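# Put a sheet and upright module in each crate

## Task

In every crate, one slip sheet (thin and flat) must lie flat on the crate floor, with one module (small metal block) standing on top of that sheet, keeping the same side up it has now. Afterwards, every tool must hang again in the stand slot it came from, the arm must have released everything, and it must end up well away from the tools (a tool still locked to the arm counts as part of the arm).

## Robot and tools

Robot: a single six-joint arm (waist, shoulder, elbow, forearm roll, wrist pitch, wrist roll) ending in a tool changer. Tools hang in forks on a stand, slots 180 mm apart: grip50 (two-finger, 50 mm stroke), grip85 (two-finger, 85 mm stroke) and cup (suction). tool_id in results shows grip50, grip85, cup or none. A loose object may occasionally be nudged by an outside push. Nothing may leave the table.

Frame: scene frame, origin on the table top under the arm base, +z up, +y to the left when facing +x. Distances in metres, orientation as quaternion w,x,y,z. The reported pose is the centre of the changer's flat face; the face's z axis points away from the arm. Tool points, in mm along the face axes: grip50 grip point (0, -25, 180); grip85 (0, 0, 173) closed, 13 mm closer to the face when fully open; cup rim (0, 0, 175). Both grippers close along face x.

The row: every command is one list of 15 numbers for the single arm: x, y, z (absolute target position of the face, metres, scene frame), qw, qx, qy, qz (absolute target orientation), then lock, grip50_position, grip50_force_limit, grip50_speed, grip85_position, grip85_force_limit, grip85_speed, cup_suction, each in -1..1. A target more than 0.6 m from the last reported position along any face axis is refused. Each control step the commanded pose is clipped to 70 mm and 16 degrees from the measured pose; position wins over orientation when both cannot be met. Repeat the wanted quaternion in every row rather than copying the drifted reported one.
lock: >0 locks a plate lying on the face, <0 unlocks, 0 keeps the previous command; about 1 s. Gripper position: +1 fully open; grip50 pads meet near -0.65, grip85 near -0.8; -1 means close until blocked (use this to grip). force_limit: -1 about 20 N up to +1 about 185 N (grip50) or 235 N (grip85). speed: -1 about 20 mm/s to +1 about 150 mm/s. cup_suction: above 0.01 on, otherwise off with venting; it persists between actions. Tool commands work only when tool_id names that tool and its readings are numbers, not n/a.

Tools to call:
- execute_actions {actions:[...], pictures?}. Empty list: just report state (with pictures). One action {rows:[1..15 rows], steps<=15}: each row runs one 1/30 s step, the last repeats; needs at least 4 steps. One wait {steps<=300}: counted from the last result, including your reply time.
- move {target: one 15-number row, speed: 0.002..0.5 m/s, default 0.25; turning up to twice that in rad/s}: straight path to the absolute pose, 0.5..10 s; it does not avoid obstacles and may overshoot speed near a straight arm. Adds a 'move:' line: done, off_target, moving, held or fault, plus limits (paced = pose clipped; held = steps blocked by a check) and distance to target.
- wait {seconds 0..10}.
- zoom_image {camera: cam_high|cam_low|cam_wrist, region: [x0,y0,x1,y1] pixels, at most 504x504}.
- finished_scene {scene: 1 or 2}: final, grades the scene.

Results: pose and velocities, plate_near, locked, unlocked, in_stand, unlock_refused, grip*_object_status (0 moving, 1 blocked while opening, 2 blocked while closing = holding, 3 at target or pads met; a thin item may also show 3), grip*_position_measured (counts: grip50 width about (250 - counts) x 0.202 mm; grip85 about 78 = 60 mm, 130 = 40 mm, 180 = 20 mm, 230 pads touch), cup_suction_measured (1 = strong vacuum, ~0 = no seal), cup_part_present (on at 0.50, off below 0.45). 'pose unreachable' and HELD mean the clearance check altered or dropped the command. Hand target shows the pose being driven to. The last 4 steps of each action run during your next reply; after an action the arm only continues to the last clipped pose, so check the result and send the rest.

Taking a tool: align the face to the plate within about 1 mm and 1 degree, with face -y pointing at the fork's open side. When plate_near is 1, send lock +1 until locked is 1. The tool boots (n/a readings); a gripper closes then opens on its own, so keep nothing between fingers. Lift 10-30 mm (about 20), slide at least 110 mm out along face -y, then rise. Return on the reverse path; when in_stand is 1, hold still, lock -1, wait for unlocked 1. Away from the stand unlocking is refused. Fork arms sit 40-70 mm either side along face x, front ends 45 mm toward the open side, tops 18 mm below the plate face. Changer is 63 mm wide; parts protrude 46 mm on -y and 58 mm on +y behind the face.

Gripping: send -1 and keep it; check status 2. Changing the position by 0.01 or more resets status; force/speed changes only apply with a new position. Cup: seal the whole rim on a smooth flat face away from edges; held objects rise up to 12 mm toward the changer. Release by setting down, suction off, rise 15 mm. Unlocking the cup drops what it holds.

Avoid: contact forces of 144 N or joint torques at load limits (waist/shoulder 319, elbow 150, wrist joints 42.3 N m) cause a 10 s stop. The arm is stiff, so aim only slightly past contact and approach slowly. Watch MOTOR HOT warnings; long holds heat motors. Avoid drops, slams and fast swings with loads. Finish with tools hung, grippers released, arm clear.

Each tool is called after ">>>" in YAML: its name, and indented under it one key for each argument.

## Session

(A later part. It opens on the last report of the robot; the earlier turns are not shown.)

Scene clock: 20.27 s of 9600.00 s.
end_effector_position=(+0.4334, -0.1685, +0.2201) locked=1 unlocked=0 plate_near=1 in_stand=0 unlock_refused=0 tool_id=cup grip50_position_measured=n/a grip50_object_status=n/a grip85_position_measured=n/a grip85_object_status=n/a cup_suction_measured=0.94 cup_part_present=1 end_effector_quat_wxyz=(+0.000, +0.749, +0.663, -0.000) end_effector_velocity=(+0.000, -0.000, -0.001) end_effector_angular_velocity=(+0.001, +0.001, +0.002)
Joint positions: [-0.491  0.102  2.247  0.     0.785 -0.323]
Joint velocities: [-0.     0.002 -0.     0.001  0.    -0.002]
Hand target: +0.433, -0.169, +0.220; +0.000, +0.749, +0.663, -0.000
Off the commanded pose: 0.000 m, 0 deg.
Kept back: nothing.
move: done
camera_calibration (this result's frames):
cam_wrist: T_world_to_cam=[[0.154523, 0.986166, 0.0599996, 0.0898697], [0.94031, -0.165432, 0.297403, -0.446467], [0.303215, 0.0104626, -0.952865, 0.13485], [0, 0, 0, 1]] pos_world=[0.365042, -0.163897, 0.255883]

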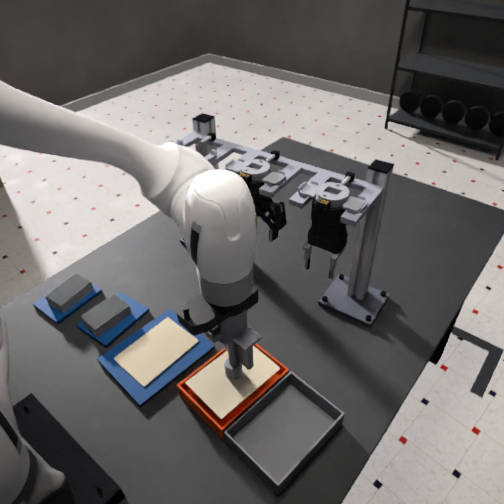

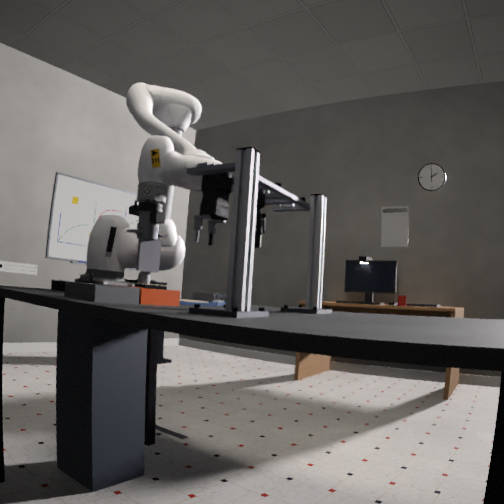

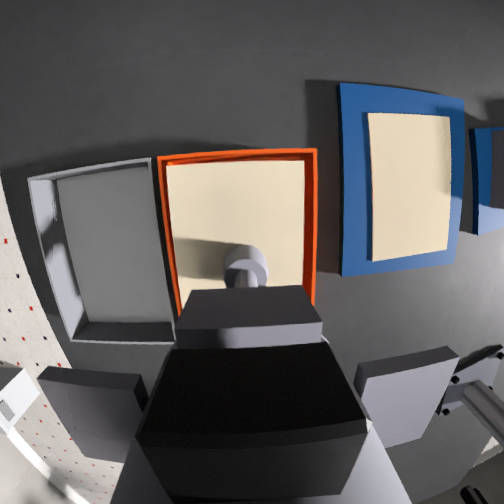

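>>> move:
  target: [0.4367, -0.1657, 0.214, 0, 0.74314, 0.66913, 0, 0, 1, 0, 0, 1, 0, 0, 1]
  speed: 0.05

>>> zoom_image:
  camera: "cam_wrist"
  region: [130, 120, 350, 320]

Scene clock: 22.20 s of 9600.00 s.
end_effector_position=(+0.4367, -0.1657, +0.2140) locked=1 unlocked=0 plate_near=1 in_stand=0 unlock_refused=0 tool_id=cup grip50_position_measured=n/a grip50_object_status=n/a grip85_position_measured=n/a grip85_object_status=n/a cup_suction_measured=0.94 cup_part_present=1 end_effector_quat_wxyz=(+0.000, +0.743, +0.669, +0.000) end_effector_velocity=(+0.000, +0.000, +0.000) end_effector_angular_velocity=(+0.000, -0.001, +0.002)
Joint positions: [-0.483  0.114  2.248  0.001  0.772 -0.333]
Joint velocities: [ 0.    -0.001  0.     0.001 -0.001 -0.002]
Hand target: +0.437, -0.166, +0.214; -0.000, +0.743, +0.669, +0.000
Off the commanded pose: 0.000 m, 0 deg.
Kept back: nothing.
move: done
camera_calibration (this result's frames):
cam_wrist: T_world_to_cam=[[0.137302, 0.988653, 0.0609392, 0.0946893], [0.94312, -0.149288, 0.297048, -0.445781], [0.302775, 0.0166877, -0.952916, 0.129245], [0, 0, 0, 1]] pos_world=[0.368292, -0.162321, 0.249808]

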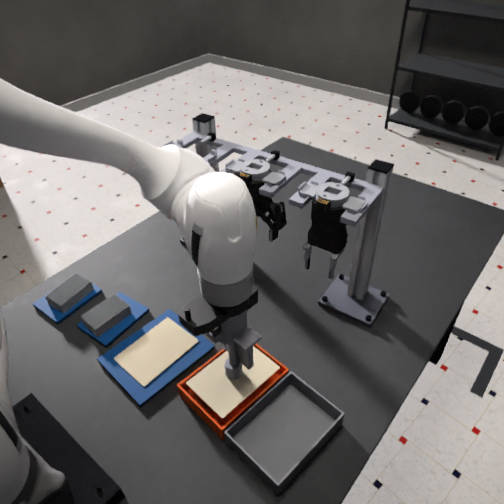

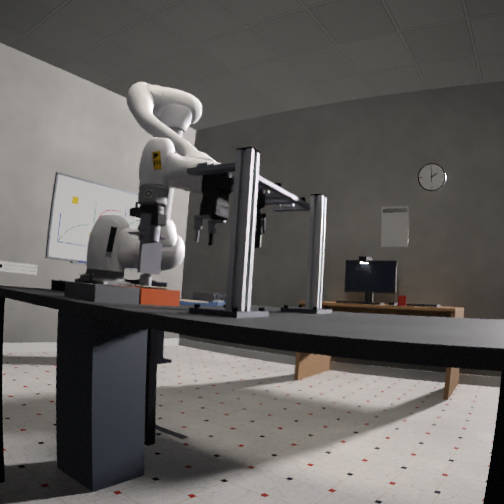

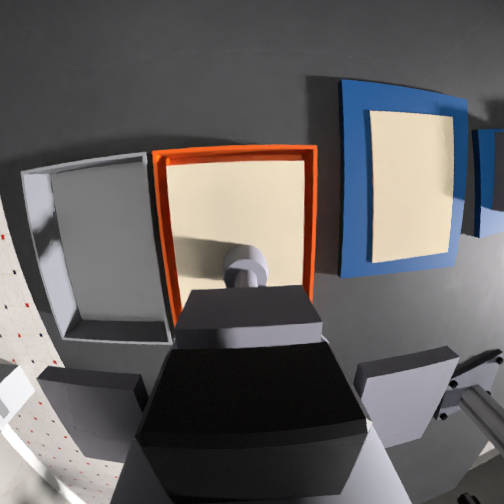

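Region (130, 120, 350, 320) of cam_wrist's 504x504 image, scaled by 2.291, with more detail than that image has; it fills the top 458 rows of this view, and the rest is white.

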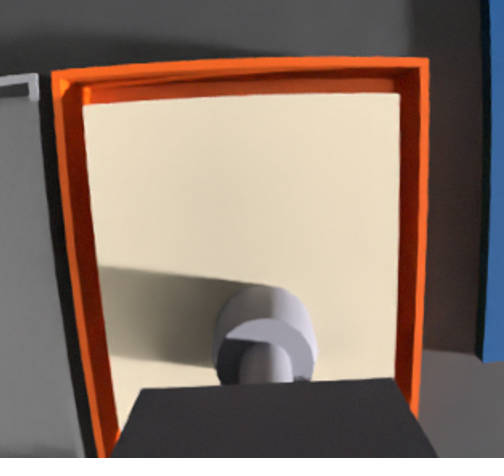

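>>> move:
  target: [0.4367, -0.1657, 0.1745, 0, 0.74314, 0.66913, 0, 0, 1, 0, 0, 1, 0, 0, 1]
  speed: 0.07

>>> execute_actions:
  actions:
    - {"rows": [[0.4367, -0.1657, 0.1741, 0, 0.74314, 0.66913, 0, 0, 1, 0, 0, 1, 0, 0, 1], [0.4367, -0.1657, 0.1737, 0, 0.74314, 0.66913, 0, 0, 1, 0, 0, 1, 0, 0, 1], [0.4367, -0.1657, 0.1733, 0, 0.74314, 0.66913, 0, 0, 1, 0, 0, 1, 0, 0, 1], [0.4367, -0.1657, 0.1729, 0, 0.74314, 0.66913, 0, 0, 1, 0, 0, 1, 0, 0, 1], [0.4367, -0.1657, 0.1726, 0, 0.74314, 0.66913, 0, 0, 1, 0, 0, 1, 0, 0, 1], [0.4367, -0.1657, 0.1724, 0, 0.74314, 0.66913, 0, 0, 1, 0, 0, 1, 0, 0, 1], [0.4367, -0.1657, 0.1723, 0, 0.74314, 0.66913, 0, 0, 1, 0, 0, 1, 0, 0, 1], [0.4367, -0.1657, 0.1723, 0, 0.74314, 0.66913, 0, 0, 1, 0, 0, 1, 0, 0, 1], [0.4367, -0.1657, 0.1723, 0, 0.74314, 0.66913, 0, 0, 1, 0, 0, 1, 0, 0, 0]], "steps": 15}

>>> execute_actions:
  actions:
    - {"steps": 10}

Scene clock: 23.30 s of 9600.00 s.
end_effector_position=(+0.4368, -0.1658, +0.1745) locked=1 unlocked=0 plate_near=1 in_stand=0 unlock_refused=0 tool_id=cup grip50_position_measured=n/a grip50_object_status=n/a grip85_position_measured=n/a grip85_object_status=n/a cup_suction_measured=0.94 cup_part_present=1 end_effector_quat_wxyz=(+0.000, +0.743, +0.669, -0.000) end_effector_velocity=(+0.000, +0.000, -0.001) end_effector_angular_velocity=(+0.001, +0.001, +0.001)
Joint positions: [-0.483  0.176  2.277  0.001  0.682 -0.333]
Joint velocities: [ 0.     0.002 -0.     0.    -0.    -0.001]
Hand target: +0.437, -0.166, +0.174; +0.000, +0.743, +0.669, -0.000
Off the commanded pose: 0.000 m, 0 deg.
Kept back: nothing.
move: done
camera_calibration (this result's frames):
cam_wrist: T_world_to_cam=[[0.137321, 0.988655, 0.0608673, 0.0971399], [0.943115, -0.149285, 0.297065, -0.434119], [0.302781, 0.0166117, -0.952915, 0.0915333], [0, 0, 0, 1]] pos_world=[0.36837, -0.162366, 0.210272]

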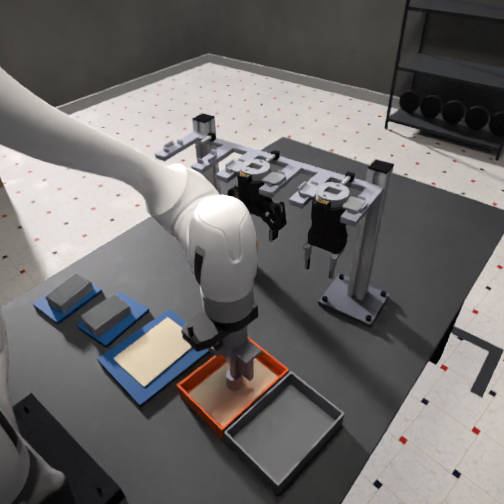

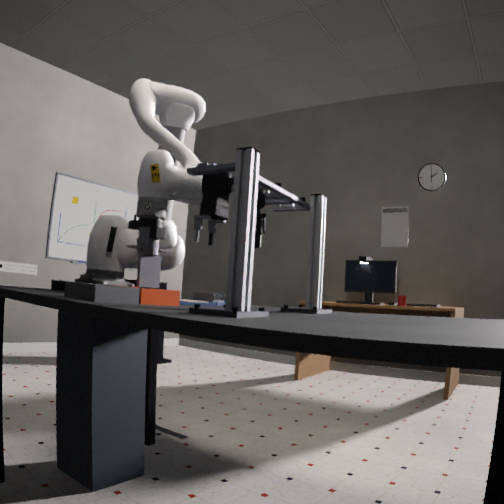

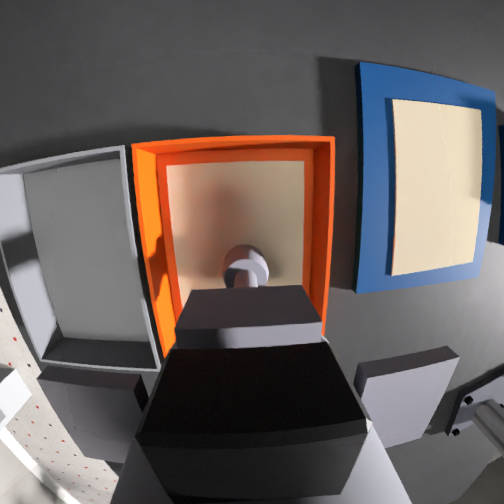

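Scene clock: 23.67 s of 9600.00 s.
end_effector_position=(+0.4367, -0.1657, +0.1723) locked=1 unlocked=0 plate_near=1 in_stand=0 unlock_refused=0 tool_id=cup grip50_position_measured=n/a grip50_object_status=n/a grip85_position_measured=n/a grip85_object_status=n/a cup_suction_measured=0.23 cup_part_present=0 end_effector_quat_wxyz=(+0.000, +0.743, +0.669, -0.000) end_effector_velocity=(+0.000, -0.000, +0.001) end_effector_angular_velocity=(-0.000, -0.001, +0.001)
Joint positions: [-0.483  0.18   2.279  0.001  0.677 -0.333]
Joint velocities: [-0.    -0.001 -0.     0.001  0.    -0.001]
Steps of this call (steps 1 to 11: the first 11 steps of this action). Readings (end_effector_position | what the end effector reports):
1: (+0.4368, -0.1658, +0.1744) | locked=1 unlocked=0 plate_near=1 in_stand=0 unlock_refused=0 tool_id=cup grip50_position_measured=n/a grip50_object_status=n/a grip85_position_measured=n/a grip85_object_status=n/a cup_suction_measured=0.94 cup_part_present=1
2: (+0.4367, -0.1657, +0.1741) | locked=1 unlocked=0 plate_near=1 in_stand=0 unlock_refused=0 tool_id=cup grip50_position_measured=n/a grip50_object_status=n/a grip85_position_measured=n/a grip85_object_status=n/a cup_suction_measured=0.94 cup_part_present=1
4: (+0.4367, -0.1657, +0.1733) | locked=1 unlocked=0 plate_near=1 in_stand=0 unlock_refused=0 tool_id=cup grip50_position_measured=n/a grip50_object_status=n/a grip85_position_measured=n/a grip85_object_status=n/a cup_suction_measured=0.94 cup_part_present=1
8: (+0.4367, -0.1657, +0.1723) | locked=1 unlocked=0 plate_near=1 in_stand=0 unlock_refused=0 tool_id=cup grip50_position_measured=n/a grip50_object_status=n/a grip85_position_measured=n/a grip85_object_status=n/a cup_suction_measured=0.94 cup_part_present=1
11: the state above

Scene clock: 24.00 s of 9600.00 s.
end_effector_position=(+0.4367, -0.1657, +0.1723) locked=1 unlocked=0 plate_near=1 in_stand=0 unlock_refused=0 tool_id=cup grip50_position_measured=n/a grip50_object_status=n/a grip85_position_measured=n/a grip85_object_status=n/a cup_suction_measured=0.00 cup_part_present=0 end_effector_quat_wxyz=(+0.000, +0.743, +0.669, +0.000) end_effector_velocity=(-0.000, -0.000, +0.000) end_effector_angular_velocity=(-0.001, -0.000, +0.003)
Joint positions: [-0.483  0.18   2.279  0.001  0.677 -0.334]
Joint velocities: [-0.    -0.     0.    -0.002 -0.    -0.002]
Hand target: +0.437, -0.166, +0.172; +0.000, +0.743, +0.669, -0.000
Off the commanded pose: 0.000 m, 0 deg.
Kept back: nothing.
Steps of this call (steps 1 to 4: the last 4 steps of your previous action; steps 5 to 10: nothing new was sent). Readings (end_effector_position | what the end effector reports):
1: (+0.4367, -0.1657, +0.1723) | locked=1 unlocked=0 plate_near=1 in_stand=0 unlock_refused=0 tool_id=cup grip50_position_measured=n/a grip50_object_status=n/a grip85_position_measured=n/a grip85_object_status=n/a cup_suction_measured=0.05 cup_part_present=0
2: (+0.4367, -0.1657, +0.1723) | locked=1 unlocked=0 plate_near=1 in_stand=0 unlock_refused=0 tool_id=cup grip50_position_measured=n/a grip50_object_status=n/a grip85_position_measured=n/a grip85_object_status=n/a cup_suction_measured=0.00 cup_part_present=0
4: (+0.4367, -0.1657, +0.1723) | locked=1 unlocked=0 plate_near=1 in_stand=0 unlock_refused=0 tool_id=cup grip50_position_measured=n/a grip50_object_status=n/a grip85_position_measured=n/a grip85_object_status=n/a cup_suction_measured=0.00 cup_part_present=0
8: (+0.4367, -0.1657, +0.1723) | locked=1 unlocked=0 plate_near=1 in_stand=0 unlock_refused=0 tool_id=cup grip50_position_measured=n/a grip50_object_status=n/a grip85_position_measured=n/a grip85_object_status=n/a cup_suction_measured=0.00 cup_part_present=0
10: the state above

>>> move:
  target: [0.4367, -0.1657, 0.232, 0, 0.74314, 0.66913, 0, 0, 1, 0, 0, 1, 0, 0, 0]
  speed: 0.12

>>> move:
  target: [0.3945, 0.0340, 0.225, 0, 0.71447, 0.69966, 0, 0, 1, 0, 0, 1, 0, 0, 0]
  speed: 0.25

>>> move:
  target: [0.3945, 0.0340, 0.196, 0, 0.71447, 0.69966, 0, 0, 1, 0, 0, 1, 0, 0, 1]
  speed: 0.08

>>> execute_actions:
  actions:
    - {"rows": [[0.3945, 0.0340, 0.1954, 0, 0.71447, 0.69966, 0, 0, 1, 0, 0, 1, 0, 0, 1], [0.3945, 0.0340, 0.1947, 0, 0.71447, 0.69966, 0, 0, 1, 0, 0, 1, 0, 0, 1], [0.3945, 0.0340, 0.1940, 0, 0.71447, 0.69966, 0, 0, 1, 0, 0, 1, 0, 0, 1], [0.3945, 0.0340, 0.1933, 0, 0.71447, 0.69966, 0, 0, 1, 0, 0, 1, 0, 0, 1], [0.3945, 0.0340, 0.1926, 0, 0.71447, 0.69966, 0, 0, 1, 0, 0, 1, 0, 0, 1], [0.3945, 0.0340, 0.1920, 0, 0.71447, 0.69966, 0, 0, 1, 0, 0, 1, 0, 0, 1], [0.3945, 0.0340, 0.1915, 0, 0.71447, 0.69966, 0, 0, 1, 0, 0, 1, 0, 0, 1], [0.3945, 0.0340, 0.1911, 0, 0.71447, 0.69966, 0, 0, 1, 0, 0, 1, 0, 0, 1], [0.3945, 0.0340, 0.1907, 0, 0.71447, 0.69966, 0, 0, 1, 0, 0, 1, 0, 0, 1], [0.3945, 0.0340, 0.1903, 0, 0.71447, 0.69966, 0, 0, 1, 0, 0, 1, 0, 0, 1], [0.3945, 0.0340, 0.1899, 0, 0.71447, 0.69966, 0, 0, 1, 0, 0, 1, 0, 0, 1], [0.3945, 0.0340, 0.1895, 0, 0.71447, 0.69966, 0, 0, 1, 0, 0, 1, 0, 0, 1]], "steps": 15}

>>> execute_actions:
  actions:
    - {"steps": 11}

Scene clock: 25.33 s of 9600.00 s.
end_effector_position=(+0.4366, -0.1656, +0.2320) locked=1 unlocked=0 plate_near=1 in_stand=0 unlock_refused=0 tool_id=cup grip50_position_measured=n/a grip50_object_status=n/a grip85_position_measured=n/a grip85_object_status=n/a cup_suction_measured=0.00 cup_part_present=0 end_effector_quat_wxyz=(-0.000, +0.743, +0.669, +0.000) end_effector_velocity=(-0.000, -0.000, +0.001) end_effector_angular_velocity=(+0.001, -0.002, -0.002)
Joint positions: [-0.483  0.088  2.234  0.001  0.813 -0.334]
Joint velocities: [-0.001 -0.001 -0.     0.002  0.    -0.001]
Hand target: +0.437, -0.166, +0.232; -0.000, +0.743, +0.669, +0.000
Off the commanded pose: 0.000 m, 0 deg.
Kept back: nothing.
move: done
camera_calibration (this result's frames):
cam_wrist: T_world_to_cam=[[0.137092, 0.988672, 0.0611096, 0.0935115], [0.943156, -0.149138, 0.297009, -0.450959], [0.302759, 0.0169183, -0.952917, 0.146526], [0, 0, 0, 1]] pos_world=[0.368143, -0.162186, 0.267852]

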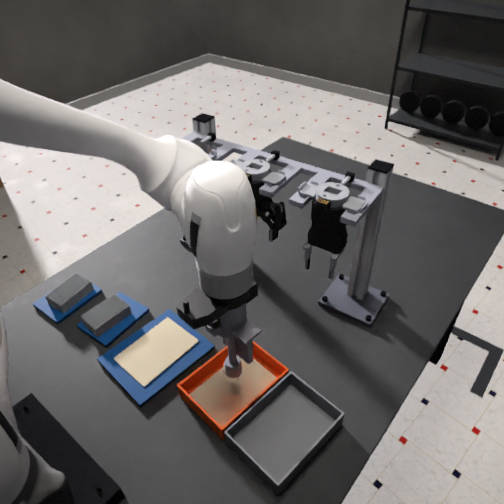

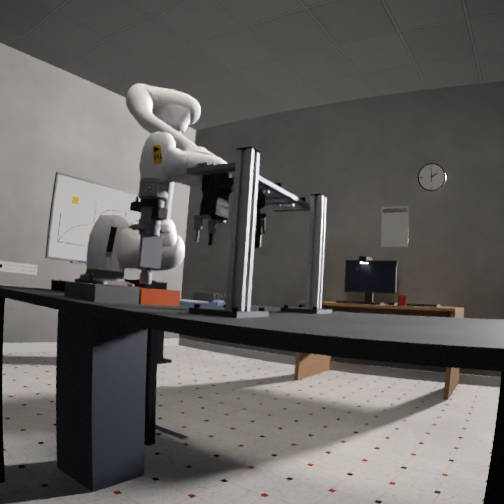

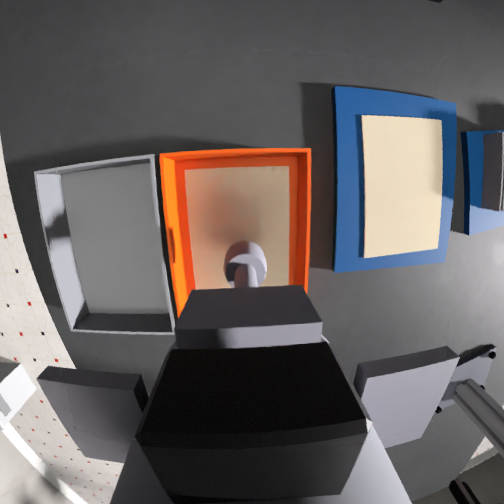

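Scene clock: 26.53 s of 9600.00 s.
end_effector_position=(+0.3945, +0.0343, +0.2249) locked=1 unlocked=0 plate_near=1 in_stand=0 unlock_refused=0 tool_id=cup grip50_position_measured=n/a grip50_object_status=n/a grip85_position_measured=n/a grip85_object_status=n/a cup_suction_measured=0.00 cup_part_present=0 end_effector_quat_wxyz=(-0.000, +0.714, +0.700, +0.000) end_effector_velocity=(+0.001, +0.000, -0.000) end_effector_angular_velocity=(-0.001, +0.001, +0.000)
Joint positions: [-0.045 -0.011  2.358 -0.002  0.789  0.023]
Joint velocities: [ 0.001  0.002 -0.002 -0.001  0.001  0.001]
Hand target: +0.395, +0.034, +0.225; -0.000, +0.714, +0.700, +0.000
Off the commanded pose: 0.000 m, 0 deg.
Kept back: nothing.
move: done
camera_calibration (this result's frames):
cam_wrist: T_world_to_cam=[[0.0541359, 0.996617, 0.0618406, -0.0655681], [0.952342, -0.0701509, 0.296855, -0.385663], [0.300189, 0.0428229, -0.952918, 0.149208], [0, 0, 0, 1]] pos_world=[0.326042, 0.0319022, 0.260723]

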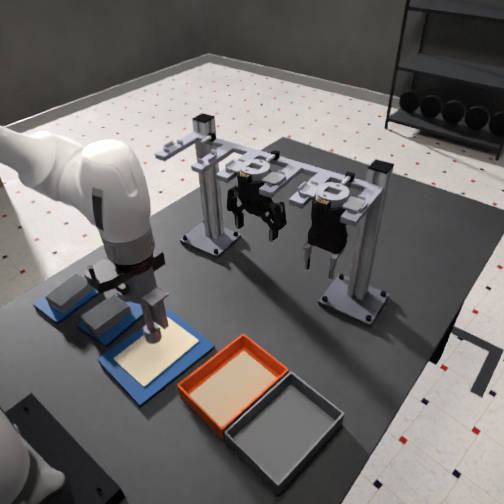

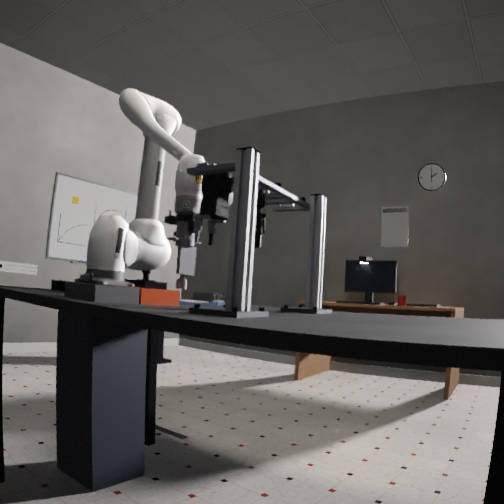

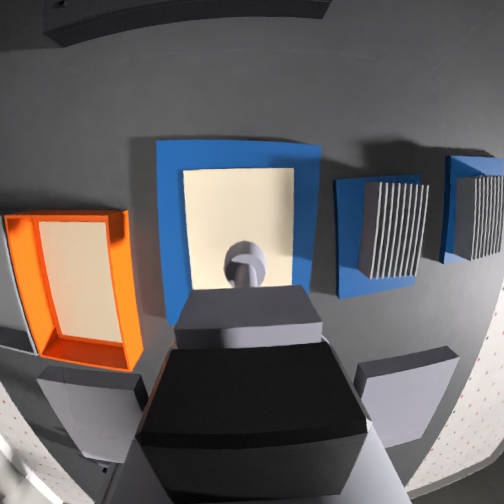

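Scene clock: 27.27 s of 9600.00 s.
end_effector_position=(+0.3946, +0.0340, +0.1960) locked=1 unlocked=0 plate_near=1 in_stand=0 unlock_refused=0 tool_id=cup grip50_position_measured=n/a grip50_object_status=n/a grip85_position_measured=n/a grip85_object_status=n/a cup_suction_measured=0.00 cup_part_present=0 end_effector_quat_wxyz=(+0.000, +0.714, +0.700, -0.000) end_effector_velocity=(+0.000, -0.000, +0.001) end_effector_angular_velocity=(+0.000, -0.002, -0.002)
Joint positions: [-0.045  0.038  2.383 -0.003  0.714  0.024]
Joint velocities: [-0.001 -0.002  0.     0.    -0.001  0.001]
Hand target: +0.395, +0.034, +0.196; +0.000, +0.714, +0.700, -0.000
Off the commanded pose: 0.000 m, 0 deg.
Kept back: nothing.
move: done
camera_calibration (this result's frames):
cam_wrist: T_world_to_cam=[[0.0541265, 0.996677, 0.0608649, -0.0632995], [0.952289, -0.0698588, 0.297095, -0.377212], [0.30036, 0.0418802, -0.952906, 0.121587], [0, 0, 0, 1]] pos_world=[0.326121, 0.0316456, 0.231781]

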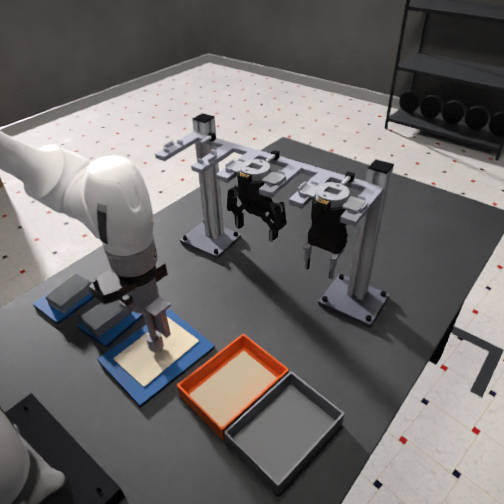

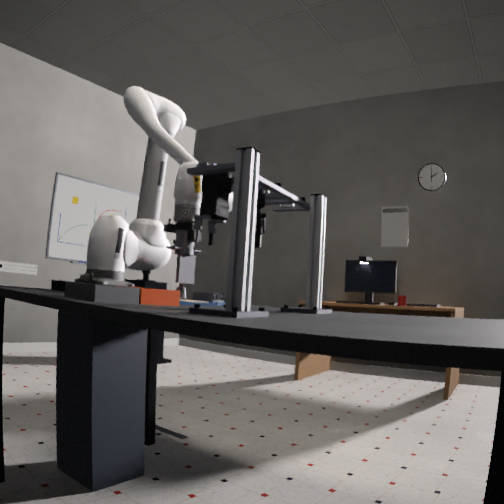

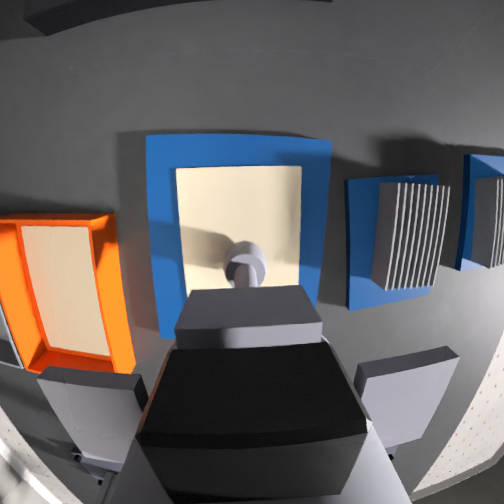

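Scene clock: 27.63 s of 9600.00 s.
end_effector_position=(+0.3945, +0.0340, +0.1903) locked=1 unlocked=0 plate_near=1 in_stand=0 unlock_refused=0 tool_id=cup grip50_position_measured=n/a grip50_object_status=n/a grip85_position_measured=n/a grip85_object_status=n/a cup_suction_measured=0.00 cup_part_present=0 end_effector_quat_wxyz=(+0.000, +0.714, +0.700, -0.000) end_effector_velocity=(+0.000, +0.000, -0.012) end_effector_angular_velocity=(-0.000, +0.002, +0.002)
Joint positions: [-0.045  0.048  2.388 -0.003  0.7    0.024]
Joint velocities: [ 0.001  0.023  0.009 -0.    -0.03  -0.001]
Steps of this call (steps 1 to 11: the first 11 steps of this action). Readings (end_effector_position | what the end effector reports):
1: (+0.3946, +0.0340, +0.1959) | locked=1 unlocked=0 plate_near=1 in_stand=0 unlock_refused=0 tool_id=cup grip50_position_measured=n/a grip50_object_status=n/a grip85_position_measured=n/a grip85_object_status=n/a cup_suction_measured=0.00 cup_part_present=0
2: (+0.3945, +0.0340, +0.1954) | locked=1 unlocked=0 plate_near=1 in_stand=0 unlock_refused=0 tool_id=cup grip50_position_measured=n/a grip50_object_status=n/a grip85_position_measured=n/a grip85_object_status=n/a cup_suction_measured=0.00 cup_part_present=0
4: (+0.3945, +0.0340, +0.1941) | locked=1 unlocked=0 plate_near=1 in_stand=0 unlock_refused=0 tool_id=cup grip50_position_measured=n/a grip50_object_status=n/a grip85_position_measured=n/a grip85_object_status=n/a cup_suction_measured=0.00 cup_part_present=0
8: (+0.3945, +0.0340, +0.1916) | locked=1 unlocked=0 plate_near=1 in_stand=0 unlock_refused=0 tool_id=cup grip50_position_measured=n/a grip50_object_status=n/a grip85_position_measured=n/a grip85_object_status=n/a cup_suction_measured=0.00 cup_part_present=0
11: the state above

Scene clock: 28.00 s of 9600.00 s.
end_effector_position=(+0.3945, +0.0340, +0.1895) locked=1 unlocked=0 plate_near=1 in_stand=0 unlock_refused=0 tool_id=cup grip50_position_measured=n/a grip50_object_status=n/a grip85_position_measured=n/a grip85_object_status=n/a cup_suction_measured=0.84 cup_part_present=1 end_effector_quat_wxyz=(+0.000, +0.714, +0.700, -0.000) end_effector_velocity=(-0.000, +0.000, -0.000) end_effector_angular_velocity=(+0.001, -0.000, -0.003)
Joint positions: [-0.045  0.05   2.388 -0.003  0.697  0.024]
Joint velocities: [-0.     0.     0.     0.001 -0.     0.002]
Hand target: +0.395, +0.034, +0.189; +0.000, +0.714, +0.700, -0.000
Off the commanded pose: 0.000 m, 0 deg.
Kept back: nothing.
Steps of this call (steps 1 to 4: the last 4 steps of your previous action; steps 5 to 11: nothing new was sent). Readings (end_effector_position | what the end effector reports):
1: (+0.3945, +0.0340, +0.1899) | locked=1 unlocked=0 plate_near=1 in_stand=0 unlock_refused=0 tool_id=cup grip50_position_measured=n/a grip50_object_status=n/a grip85_position_measured=n/a grip85_object_status=n/a cup_suction_measured=0.00 cup_part_present=0
2: (+0.3945, +0.0340, +0.1896) | locked=1 unlocked=0 plate_near=1 in_stand=0 unlock_refused=0 tool_id=cup grip50_position_measured=n/a grip50_object_status=n/a grip85_position_measured=n/a grip85_object_status=n/a cup_suction_measured=0.00 cup_part_present=0
4: (+0.3945, +0.0340, +0.1895) | locked=1 unlocked=0 plate_near=1 in_stand=0 unlock_refused=0 tool_id=cup grip50_position_measured=n/a grip50_object_status=n/a grip85_position_measured=n/a grip85_object_status=n/a cup_suction_measured=0.23 cup_part_present=0
8: (+0.3945, +0.0340, +0.1895) | locked=1 unlocked=0 plate_near=1 in_stand=0 unlock_refused=0 tool_id=cup grip50_position_measured=n/a grip50_object_status=n/a grip85_position_measured=n/a grip85_object_status=n/a cup_suction_measured=0.68 cup_part_present=1
11: the state above

>>> move:
  target: [0.3945, 0.0340, 0.228, 0, 0.71447, 0.69966, 0, 0, 1, 0, 0, 1, 0, 0, 1]
  speed: 0.1

>>> move:
  target: [0.4180, -0.3095, 0.218, 0, 0.74489, 0.66718, 0, 0, 1, 0, 0, 1, 0, 0, 1]
  speed: 0.22

>>> zoom_image:
  camera: "cam_wrist"
  region: [130, 120, 350, 320]

Scene clock: 29.57 s of 9600.00 s.
end_effector_position=(+0.3944, +0.0340, +0.2280) locked=1 unlocked=0 plate_near=1 in_stand=0 unlock_refused=0 tool_id=cup grip50_position_measured=n/a grip50_object_status=n/a grip85_position_measured=n/a grip85_object_status=n/a cup_suction_measured=0.94 cup_part_present=1 end_effector_quat_wxyz=(-0.000, +0.714, +0.700, +0.000) end_effector_velocity=(+0.000, +0.000, -0.001) end_effector_angular_velocity=(-0.000, +0.002, -0.001)
Joint positions: [-0.045 -0.016  2.355 -0.003  0.796  0.023]
Joint velocities: [ 0.     0.002 -0.    -0.    -0.     0.001]
Hand target: +0.394, +0.034, +0.228; -0.000, +0.714, +0.700, +0.000
Off the commanded pose: 0.000 m, 0 deg.
Kept back: nothing.
move: done
camera_calibration (this result's frames):
cam_wrist: T_world_to_cam=[[0.0540466, 0.99667, 0.061049, -0.0652703], [0.952331, -0.0698323, 0.296967, -0.386519], [0.300241, 0.0420888, -0.952934, 0.152238], [0, 0, 0, 1]] pos_world=[0.325914, 0.0316539, 0.263841]

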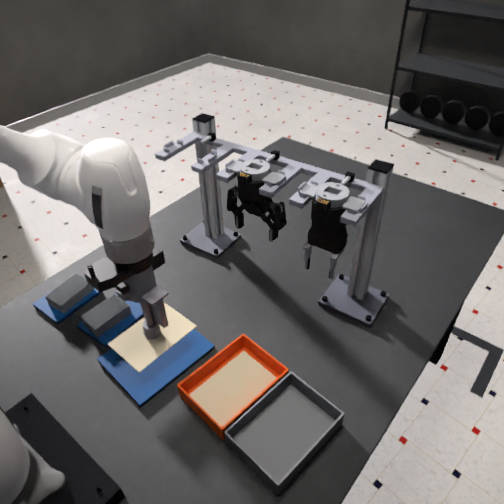

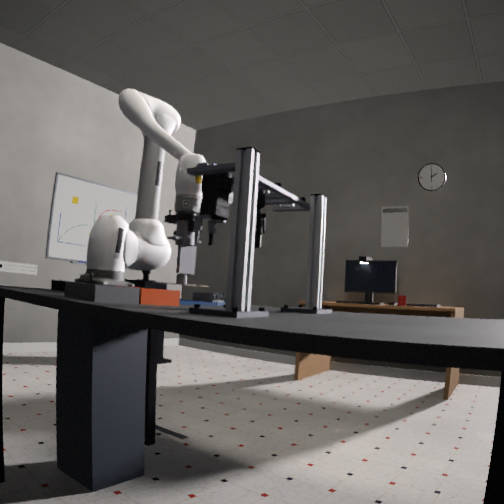

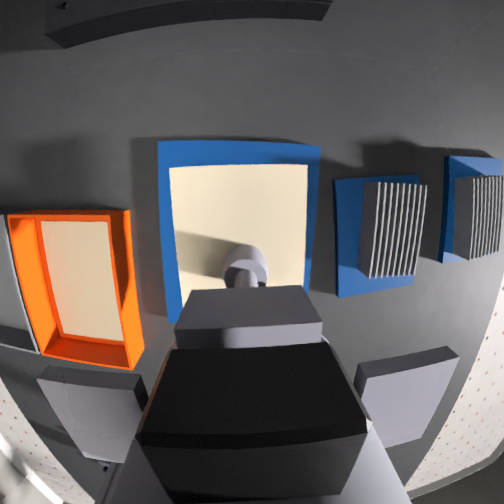

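Scene clock: 31.47 s of 9600.00 s.
end_effector_position=(+0.4178, -0.3099, +0.2182) locked=1 unlocked=0 plate_near=1 in_stand=0 unlock_refused=0 tool_id=cup grip50_position_measured=n/a grip50_object_status=n/a grip85_position_measured=n/a grip85_object_status=n/a cup_suction_measured=0.94 cup_part_present=1 end_effector_quat_wxyz=(+0.001, +0.745, +0.667, -0.000) end_effector_velocity=(+0.000, -0.000, -0.000) end_effector_angular_velocity=(-0.000, +0.001, +0.000)
Joint positions: [-0.752  0.184  2.152  0.002  0.799 -0.598]
Joint velocities: [ 0.     0.001 -0.001 -0.001  0.     0.   ]
Hand target: +0.418, -0.310, +0.218; +0.001, +0.745, +0.667, -0.000
Off the commanded pose: 0.001 m, 0 deg.
Kept back: nothing.
move: done
camera_calibration (this result's frames):
cam_wrist: T_world_to_cam=[[0.14245, 0.988014, 0.0594626, 0.237612], [0.942299, -0.153756, 0.297375, -0.451799], [0.302953, 0.0136704, -0.952907, 0.140366], [0, 0, 0, 1]] pos_world=[0.349357, -0.30615, 0.25398]

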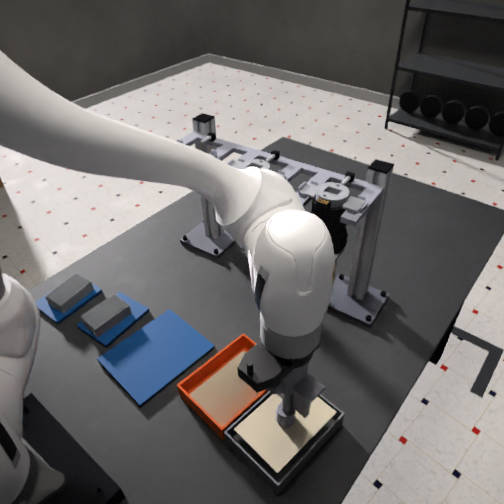

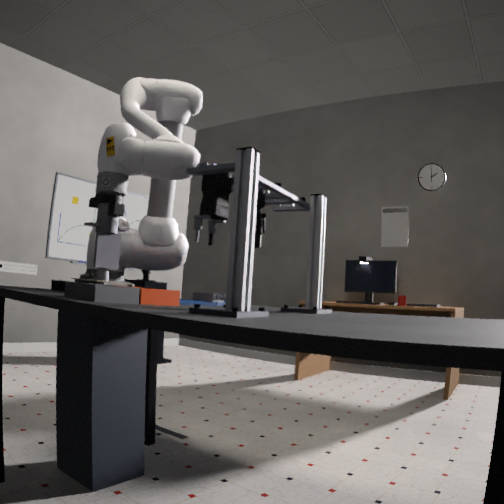

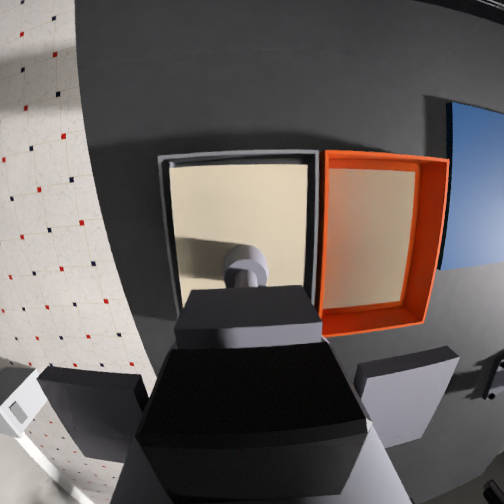

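Region (130, 120, 350, 320) of cam_wrist's 504x504 image, scaled by 2.291, with more detail than that image has; it fills the top 458 rows of this view, and the rest is white.

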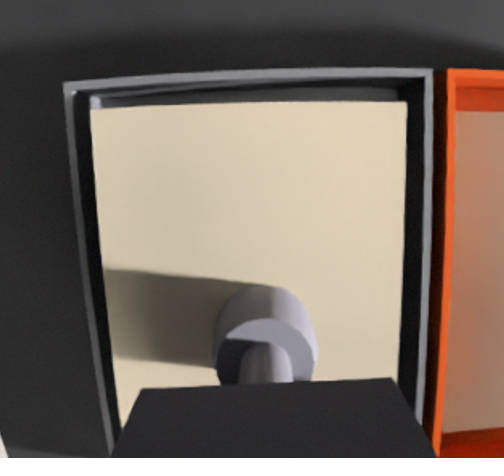

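>>> move:
  target: [0.4188, -0.3086, 0.1745, 0, 0.74022, 0.67237, 0, 0, 1, 0, 0, 1, 0, 0, 1]
  speed: 0.07

>>> execute_actions:
  actions:
    - {"rows": [[0.4188, -0.3086, 0.1741, 0, 0.74022, 0.67237, 0, 0, 1, 0, 0, 1, 0, 0, 1], [0.4188, -0.3086, 0.1737, 0, 0.74022, 0.67237, 0, 0, 1, 0, 0, 1, 0, 0, 1], [0.4188, -0.3086, 0.1733, 0, 0.74022, 0.67237, 0, 0, 1, 0, 0, 1, 0, 0, 1], [0.4188, -0.3086, 0.1729, 0, 0.74022, 0.67237, 0, 0, 1, 0, 0, 1, 0, 0, 1], [0.4188, -0.3086, 0.1726, 0, 0.74022, 0.67237, 0, 0, 1, 0, 0, 1, 0, 0, 1], [0.4188, -0.3086, 0.1724, 0, 0.74022, 0.67237, 0, 0, 1, 0, 0, 1, 0, 0, 1], [0.4188, -0.3086, 0.1723, 0, 0.74022, 0.67237, 0, 0, 1, 0, 0, 1, 0, 0, 1], [0.4188, -0.3086, 0.1723, 0, 0.74022, 0.67237, 0, 0, 1, 0, 0, 1, 0, 0, 1], [0.4188, -0.3086, 0.1723, 0, 0.74022, 0.67237, 0, 0, 1, 0, 0, 1, 0, 0, 0]], "steps": 15}

>>> move:
  target: [0.4188, -0.3086, 0.232, 0, 0.74022, 0.67237, 0, 0, 1, 0, 0, 1, 0, 0, 0]
  speed: 0.12

Scene clock: 33.13 s of 9600.00 s.
end_effector_position=(+0.4189, -0.3087, +0.1745) locked=1 unlocked=0 plate_near=1 in_stand=0 unlock_refused=0 tool_id=cup grip50_position_measured=n/a grip50_object_status=n/a grip85_position_measured=n/a grip85_object_status=n/a cup_suction_measured=0.94 cup_part_present=1 end_effector_quat_wxyz=(+0.000, +0.740, +0.672, -0.000) end_effector_velocity=(+0.000, -0.000, -0.000) end_effector_angular_velocity=(+0.001, -0.001, -0.002)
Joint positions: [-0.749  0.246  2.182  0.004  0.708 -0.61 ]
Joint velocities: [-0.     0.    -0.     0.002 -0.     0.001]
Hand target: +0.419, -0.309, +0.174; +0.000, +0.740, +0.672, -0.000
Off the commanded pose: 0.000 m, 0 deg.
Kept back: nothing.
move: done
camera_calibration (this result's frames):
cam_wrist: T_world_to_cam=[[0.128745, 0.989808, 0.0608633, 0.244853], [0.944385, -0.141102, 0.29703, -0.436556], [0.302591, 0.0192371, -0.952927, 0.100222], [0, 0, 0, 1]] pos_world=[0.350427, -0.305884, 0.210272]

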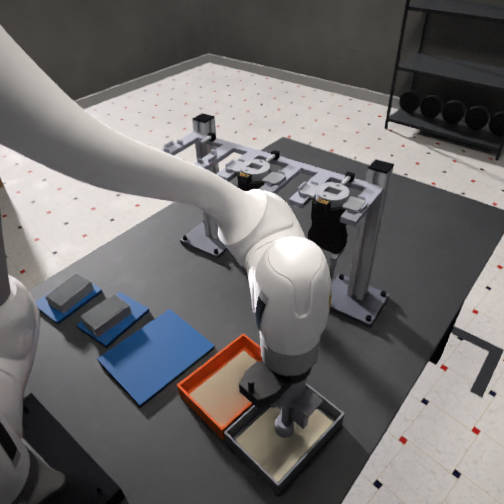

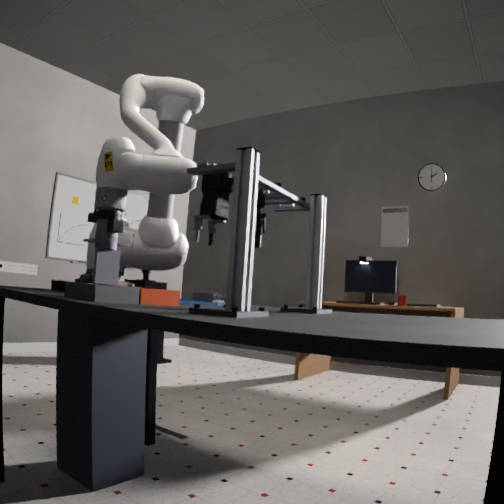

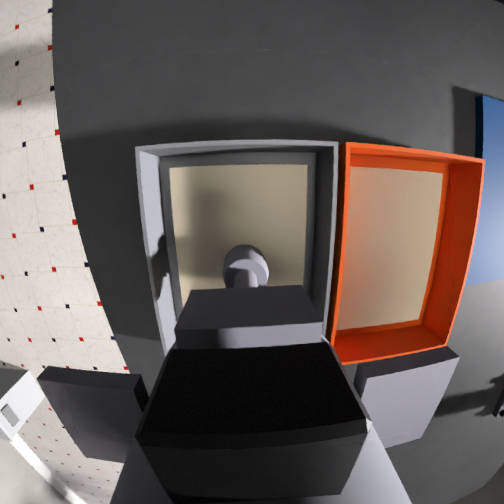

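Scene clock: 33.50 s of 9600.00 s.
end_effector_position=(+0.4188, -0.3086, +0.1723) locked=1 unlocked=0 plate_near=1 in_stand=0 unlock_refused=0 tool_id=cup grip50_position_measured=n/a grip50_object_status=n/a grip85_position_measured=n/a grip85_object_status=n/a cup_suction_measured=0.23 cup_part_present=0 end_effector_quat_wxyz=(+0.000, +0.740, +0.672, -0.000) end_effector_velocity=(-0.000, +0.000, +0.000) end_effector_angular_velocity=(-0.001, +0.001, +0.003)
Joint positions: [-0.749  0.249  2.183  0.004  0.703 -0.61 ]
Joint velocities: [ 0.001 -0.     0.    -0.001  0.    -0.001]
Steps of this call (steps 1 to 11: the first 11 steps of this action). Readings (end_effector_position | what the end effector reports):
1: (+0.4189, -0.3087, +0.1744) | locked=1 unlocked=0 plate_near=1 in_stand=0 unlock_refused=0 tool_id=cup grip50_position_measured=n/a grip50_object_status=n/a grip85_position_measured=n/a grip85_object_status=n/a cup_suction_measured=0.94 cup_part_present=1
2: (+0.4189, -0.3086, +0.1741) | locked=1 unlocked=0 plate_near=1 in_stand=0 unlock_refused=0 tool_id=cup grip50_position_measured=n/a grip50_object_status=n/a grip85_position_measured=n/a grip85_object_status=n/a cup_suction_measured=0.94 cup_part_present=1
4: (+0.4188, -0.3086, +0.1733) | locked=1 unlocked=0 plate_near=1 in_stand=0 unlock_refused=0 tool_id=cup grip50_position_measured=n/a grip50_object_status=n/a grip85_position_measured=n/a grip85_object_status=n/a cup_suction_measured=0.94 cup_part_present=1
8: (+0.4188, -0.3086, +0.1723) | locked=1 unlocked=0 plate_near=1 in_stand=0 unlock_refused=0 tool_id=cup grip50_position_measured=n/a grip50_object_status=n/a grip85_position_measured=n/a grip85_object_status=n/a cup_suction_measured=0.94 cup_part_present=1
11: the state above

Scene clock: 34.53 s of 9600.00 s.
end_effector_position=(+0.4187, -0.3085, +0.2320) locked=1 unlocked=0 plate_near=1 in_stand=0 unlock_refused=0 tool_id=cup grip50_position_measured=n/a grip50_object_status=n/a grip85_position_measured=n/a grip85_object_status=n/a cup_suction_measured=0.00 cup_part_present=0 end_effector_quat_wxyz=(-0.000, +0.740, +0.672, +0.000) end_effector_velocity=(+0.000, -0.000, +0.001) end_effector_angular_velocity=(-0.002, -0.000, -0.001)
Joint positions: [-0.749  0.165  2.141  0.004  0.829 -0.61 ]
Joint velocities: [ 0.    -0.001 -0.001 -0.002 -0.     0.002]
Hand target: +0.419, -0.308, +0.232; -0.000, +0.740, +0.672, +0.000
Off your previous action's commanded pose: 0.000 m, 0 deg at its last step (step 4 of this call).
Off the commanded pose: 0.000 m, 0 deg.
Kept back: nothing.
move: done
camera_calibration (this result's frames):
cam_wrist: T_world_to_cam=[[0.128471, 0.989832, 0.0610603, 0.241239], [0.944415, -0.140899, 0.29703, -0.45339], [0.302613, 0.0195066, -0.952914, 0.155211], [0, 0, 0, 1]] pos_world=[0.350228, -0.305696, 0.267843]

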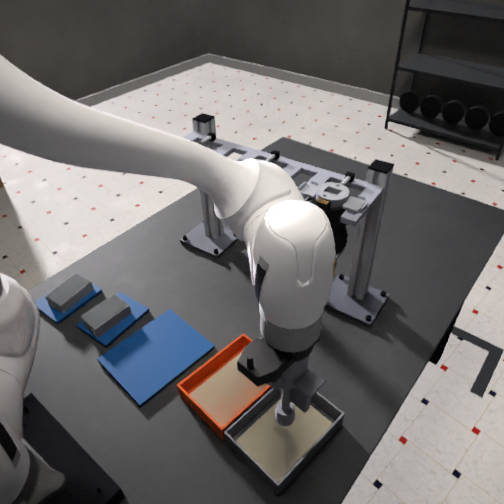

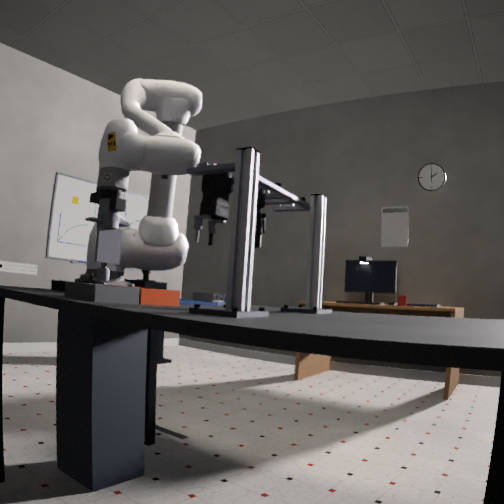

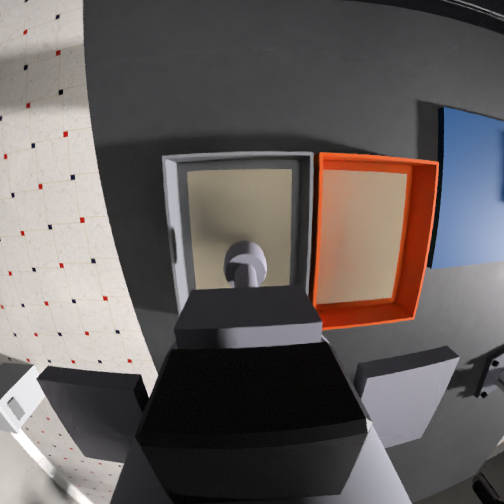

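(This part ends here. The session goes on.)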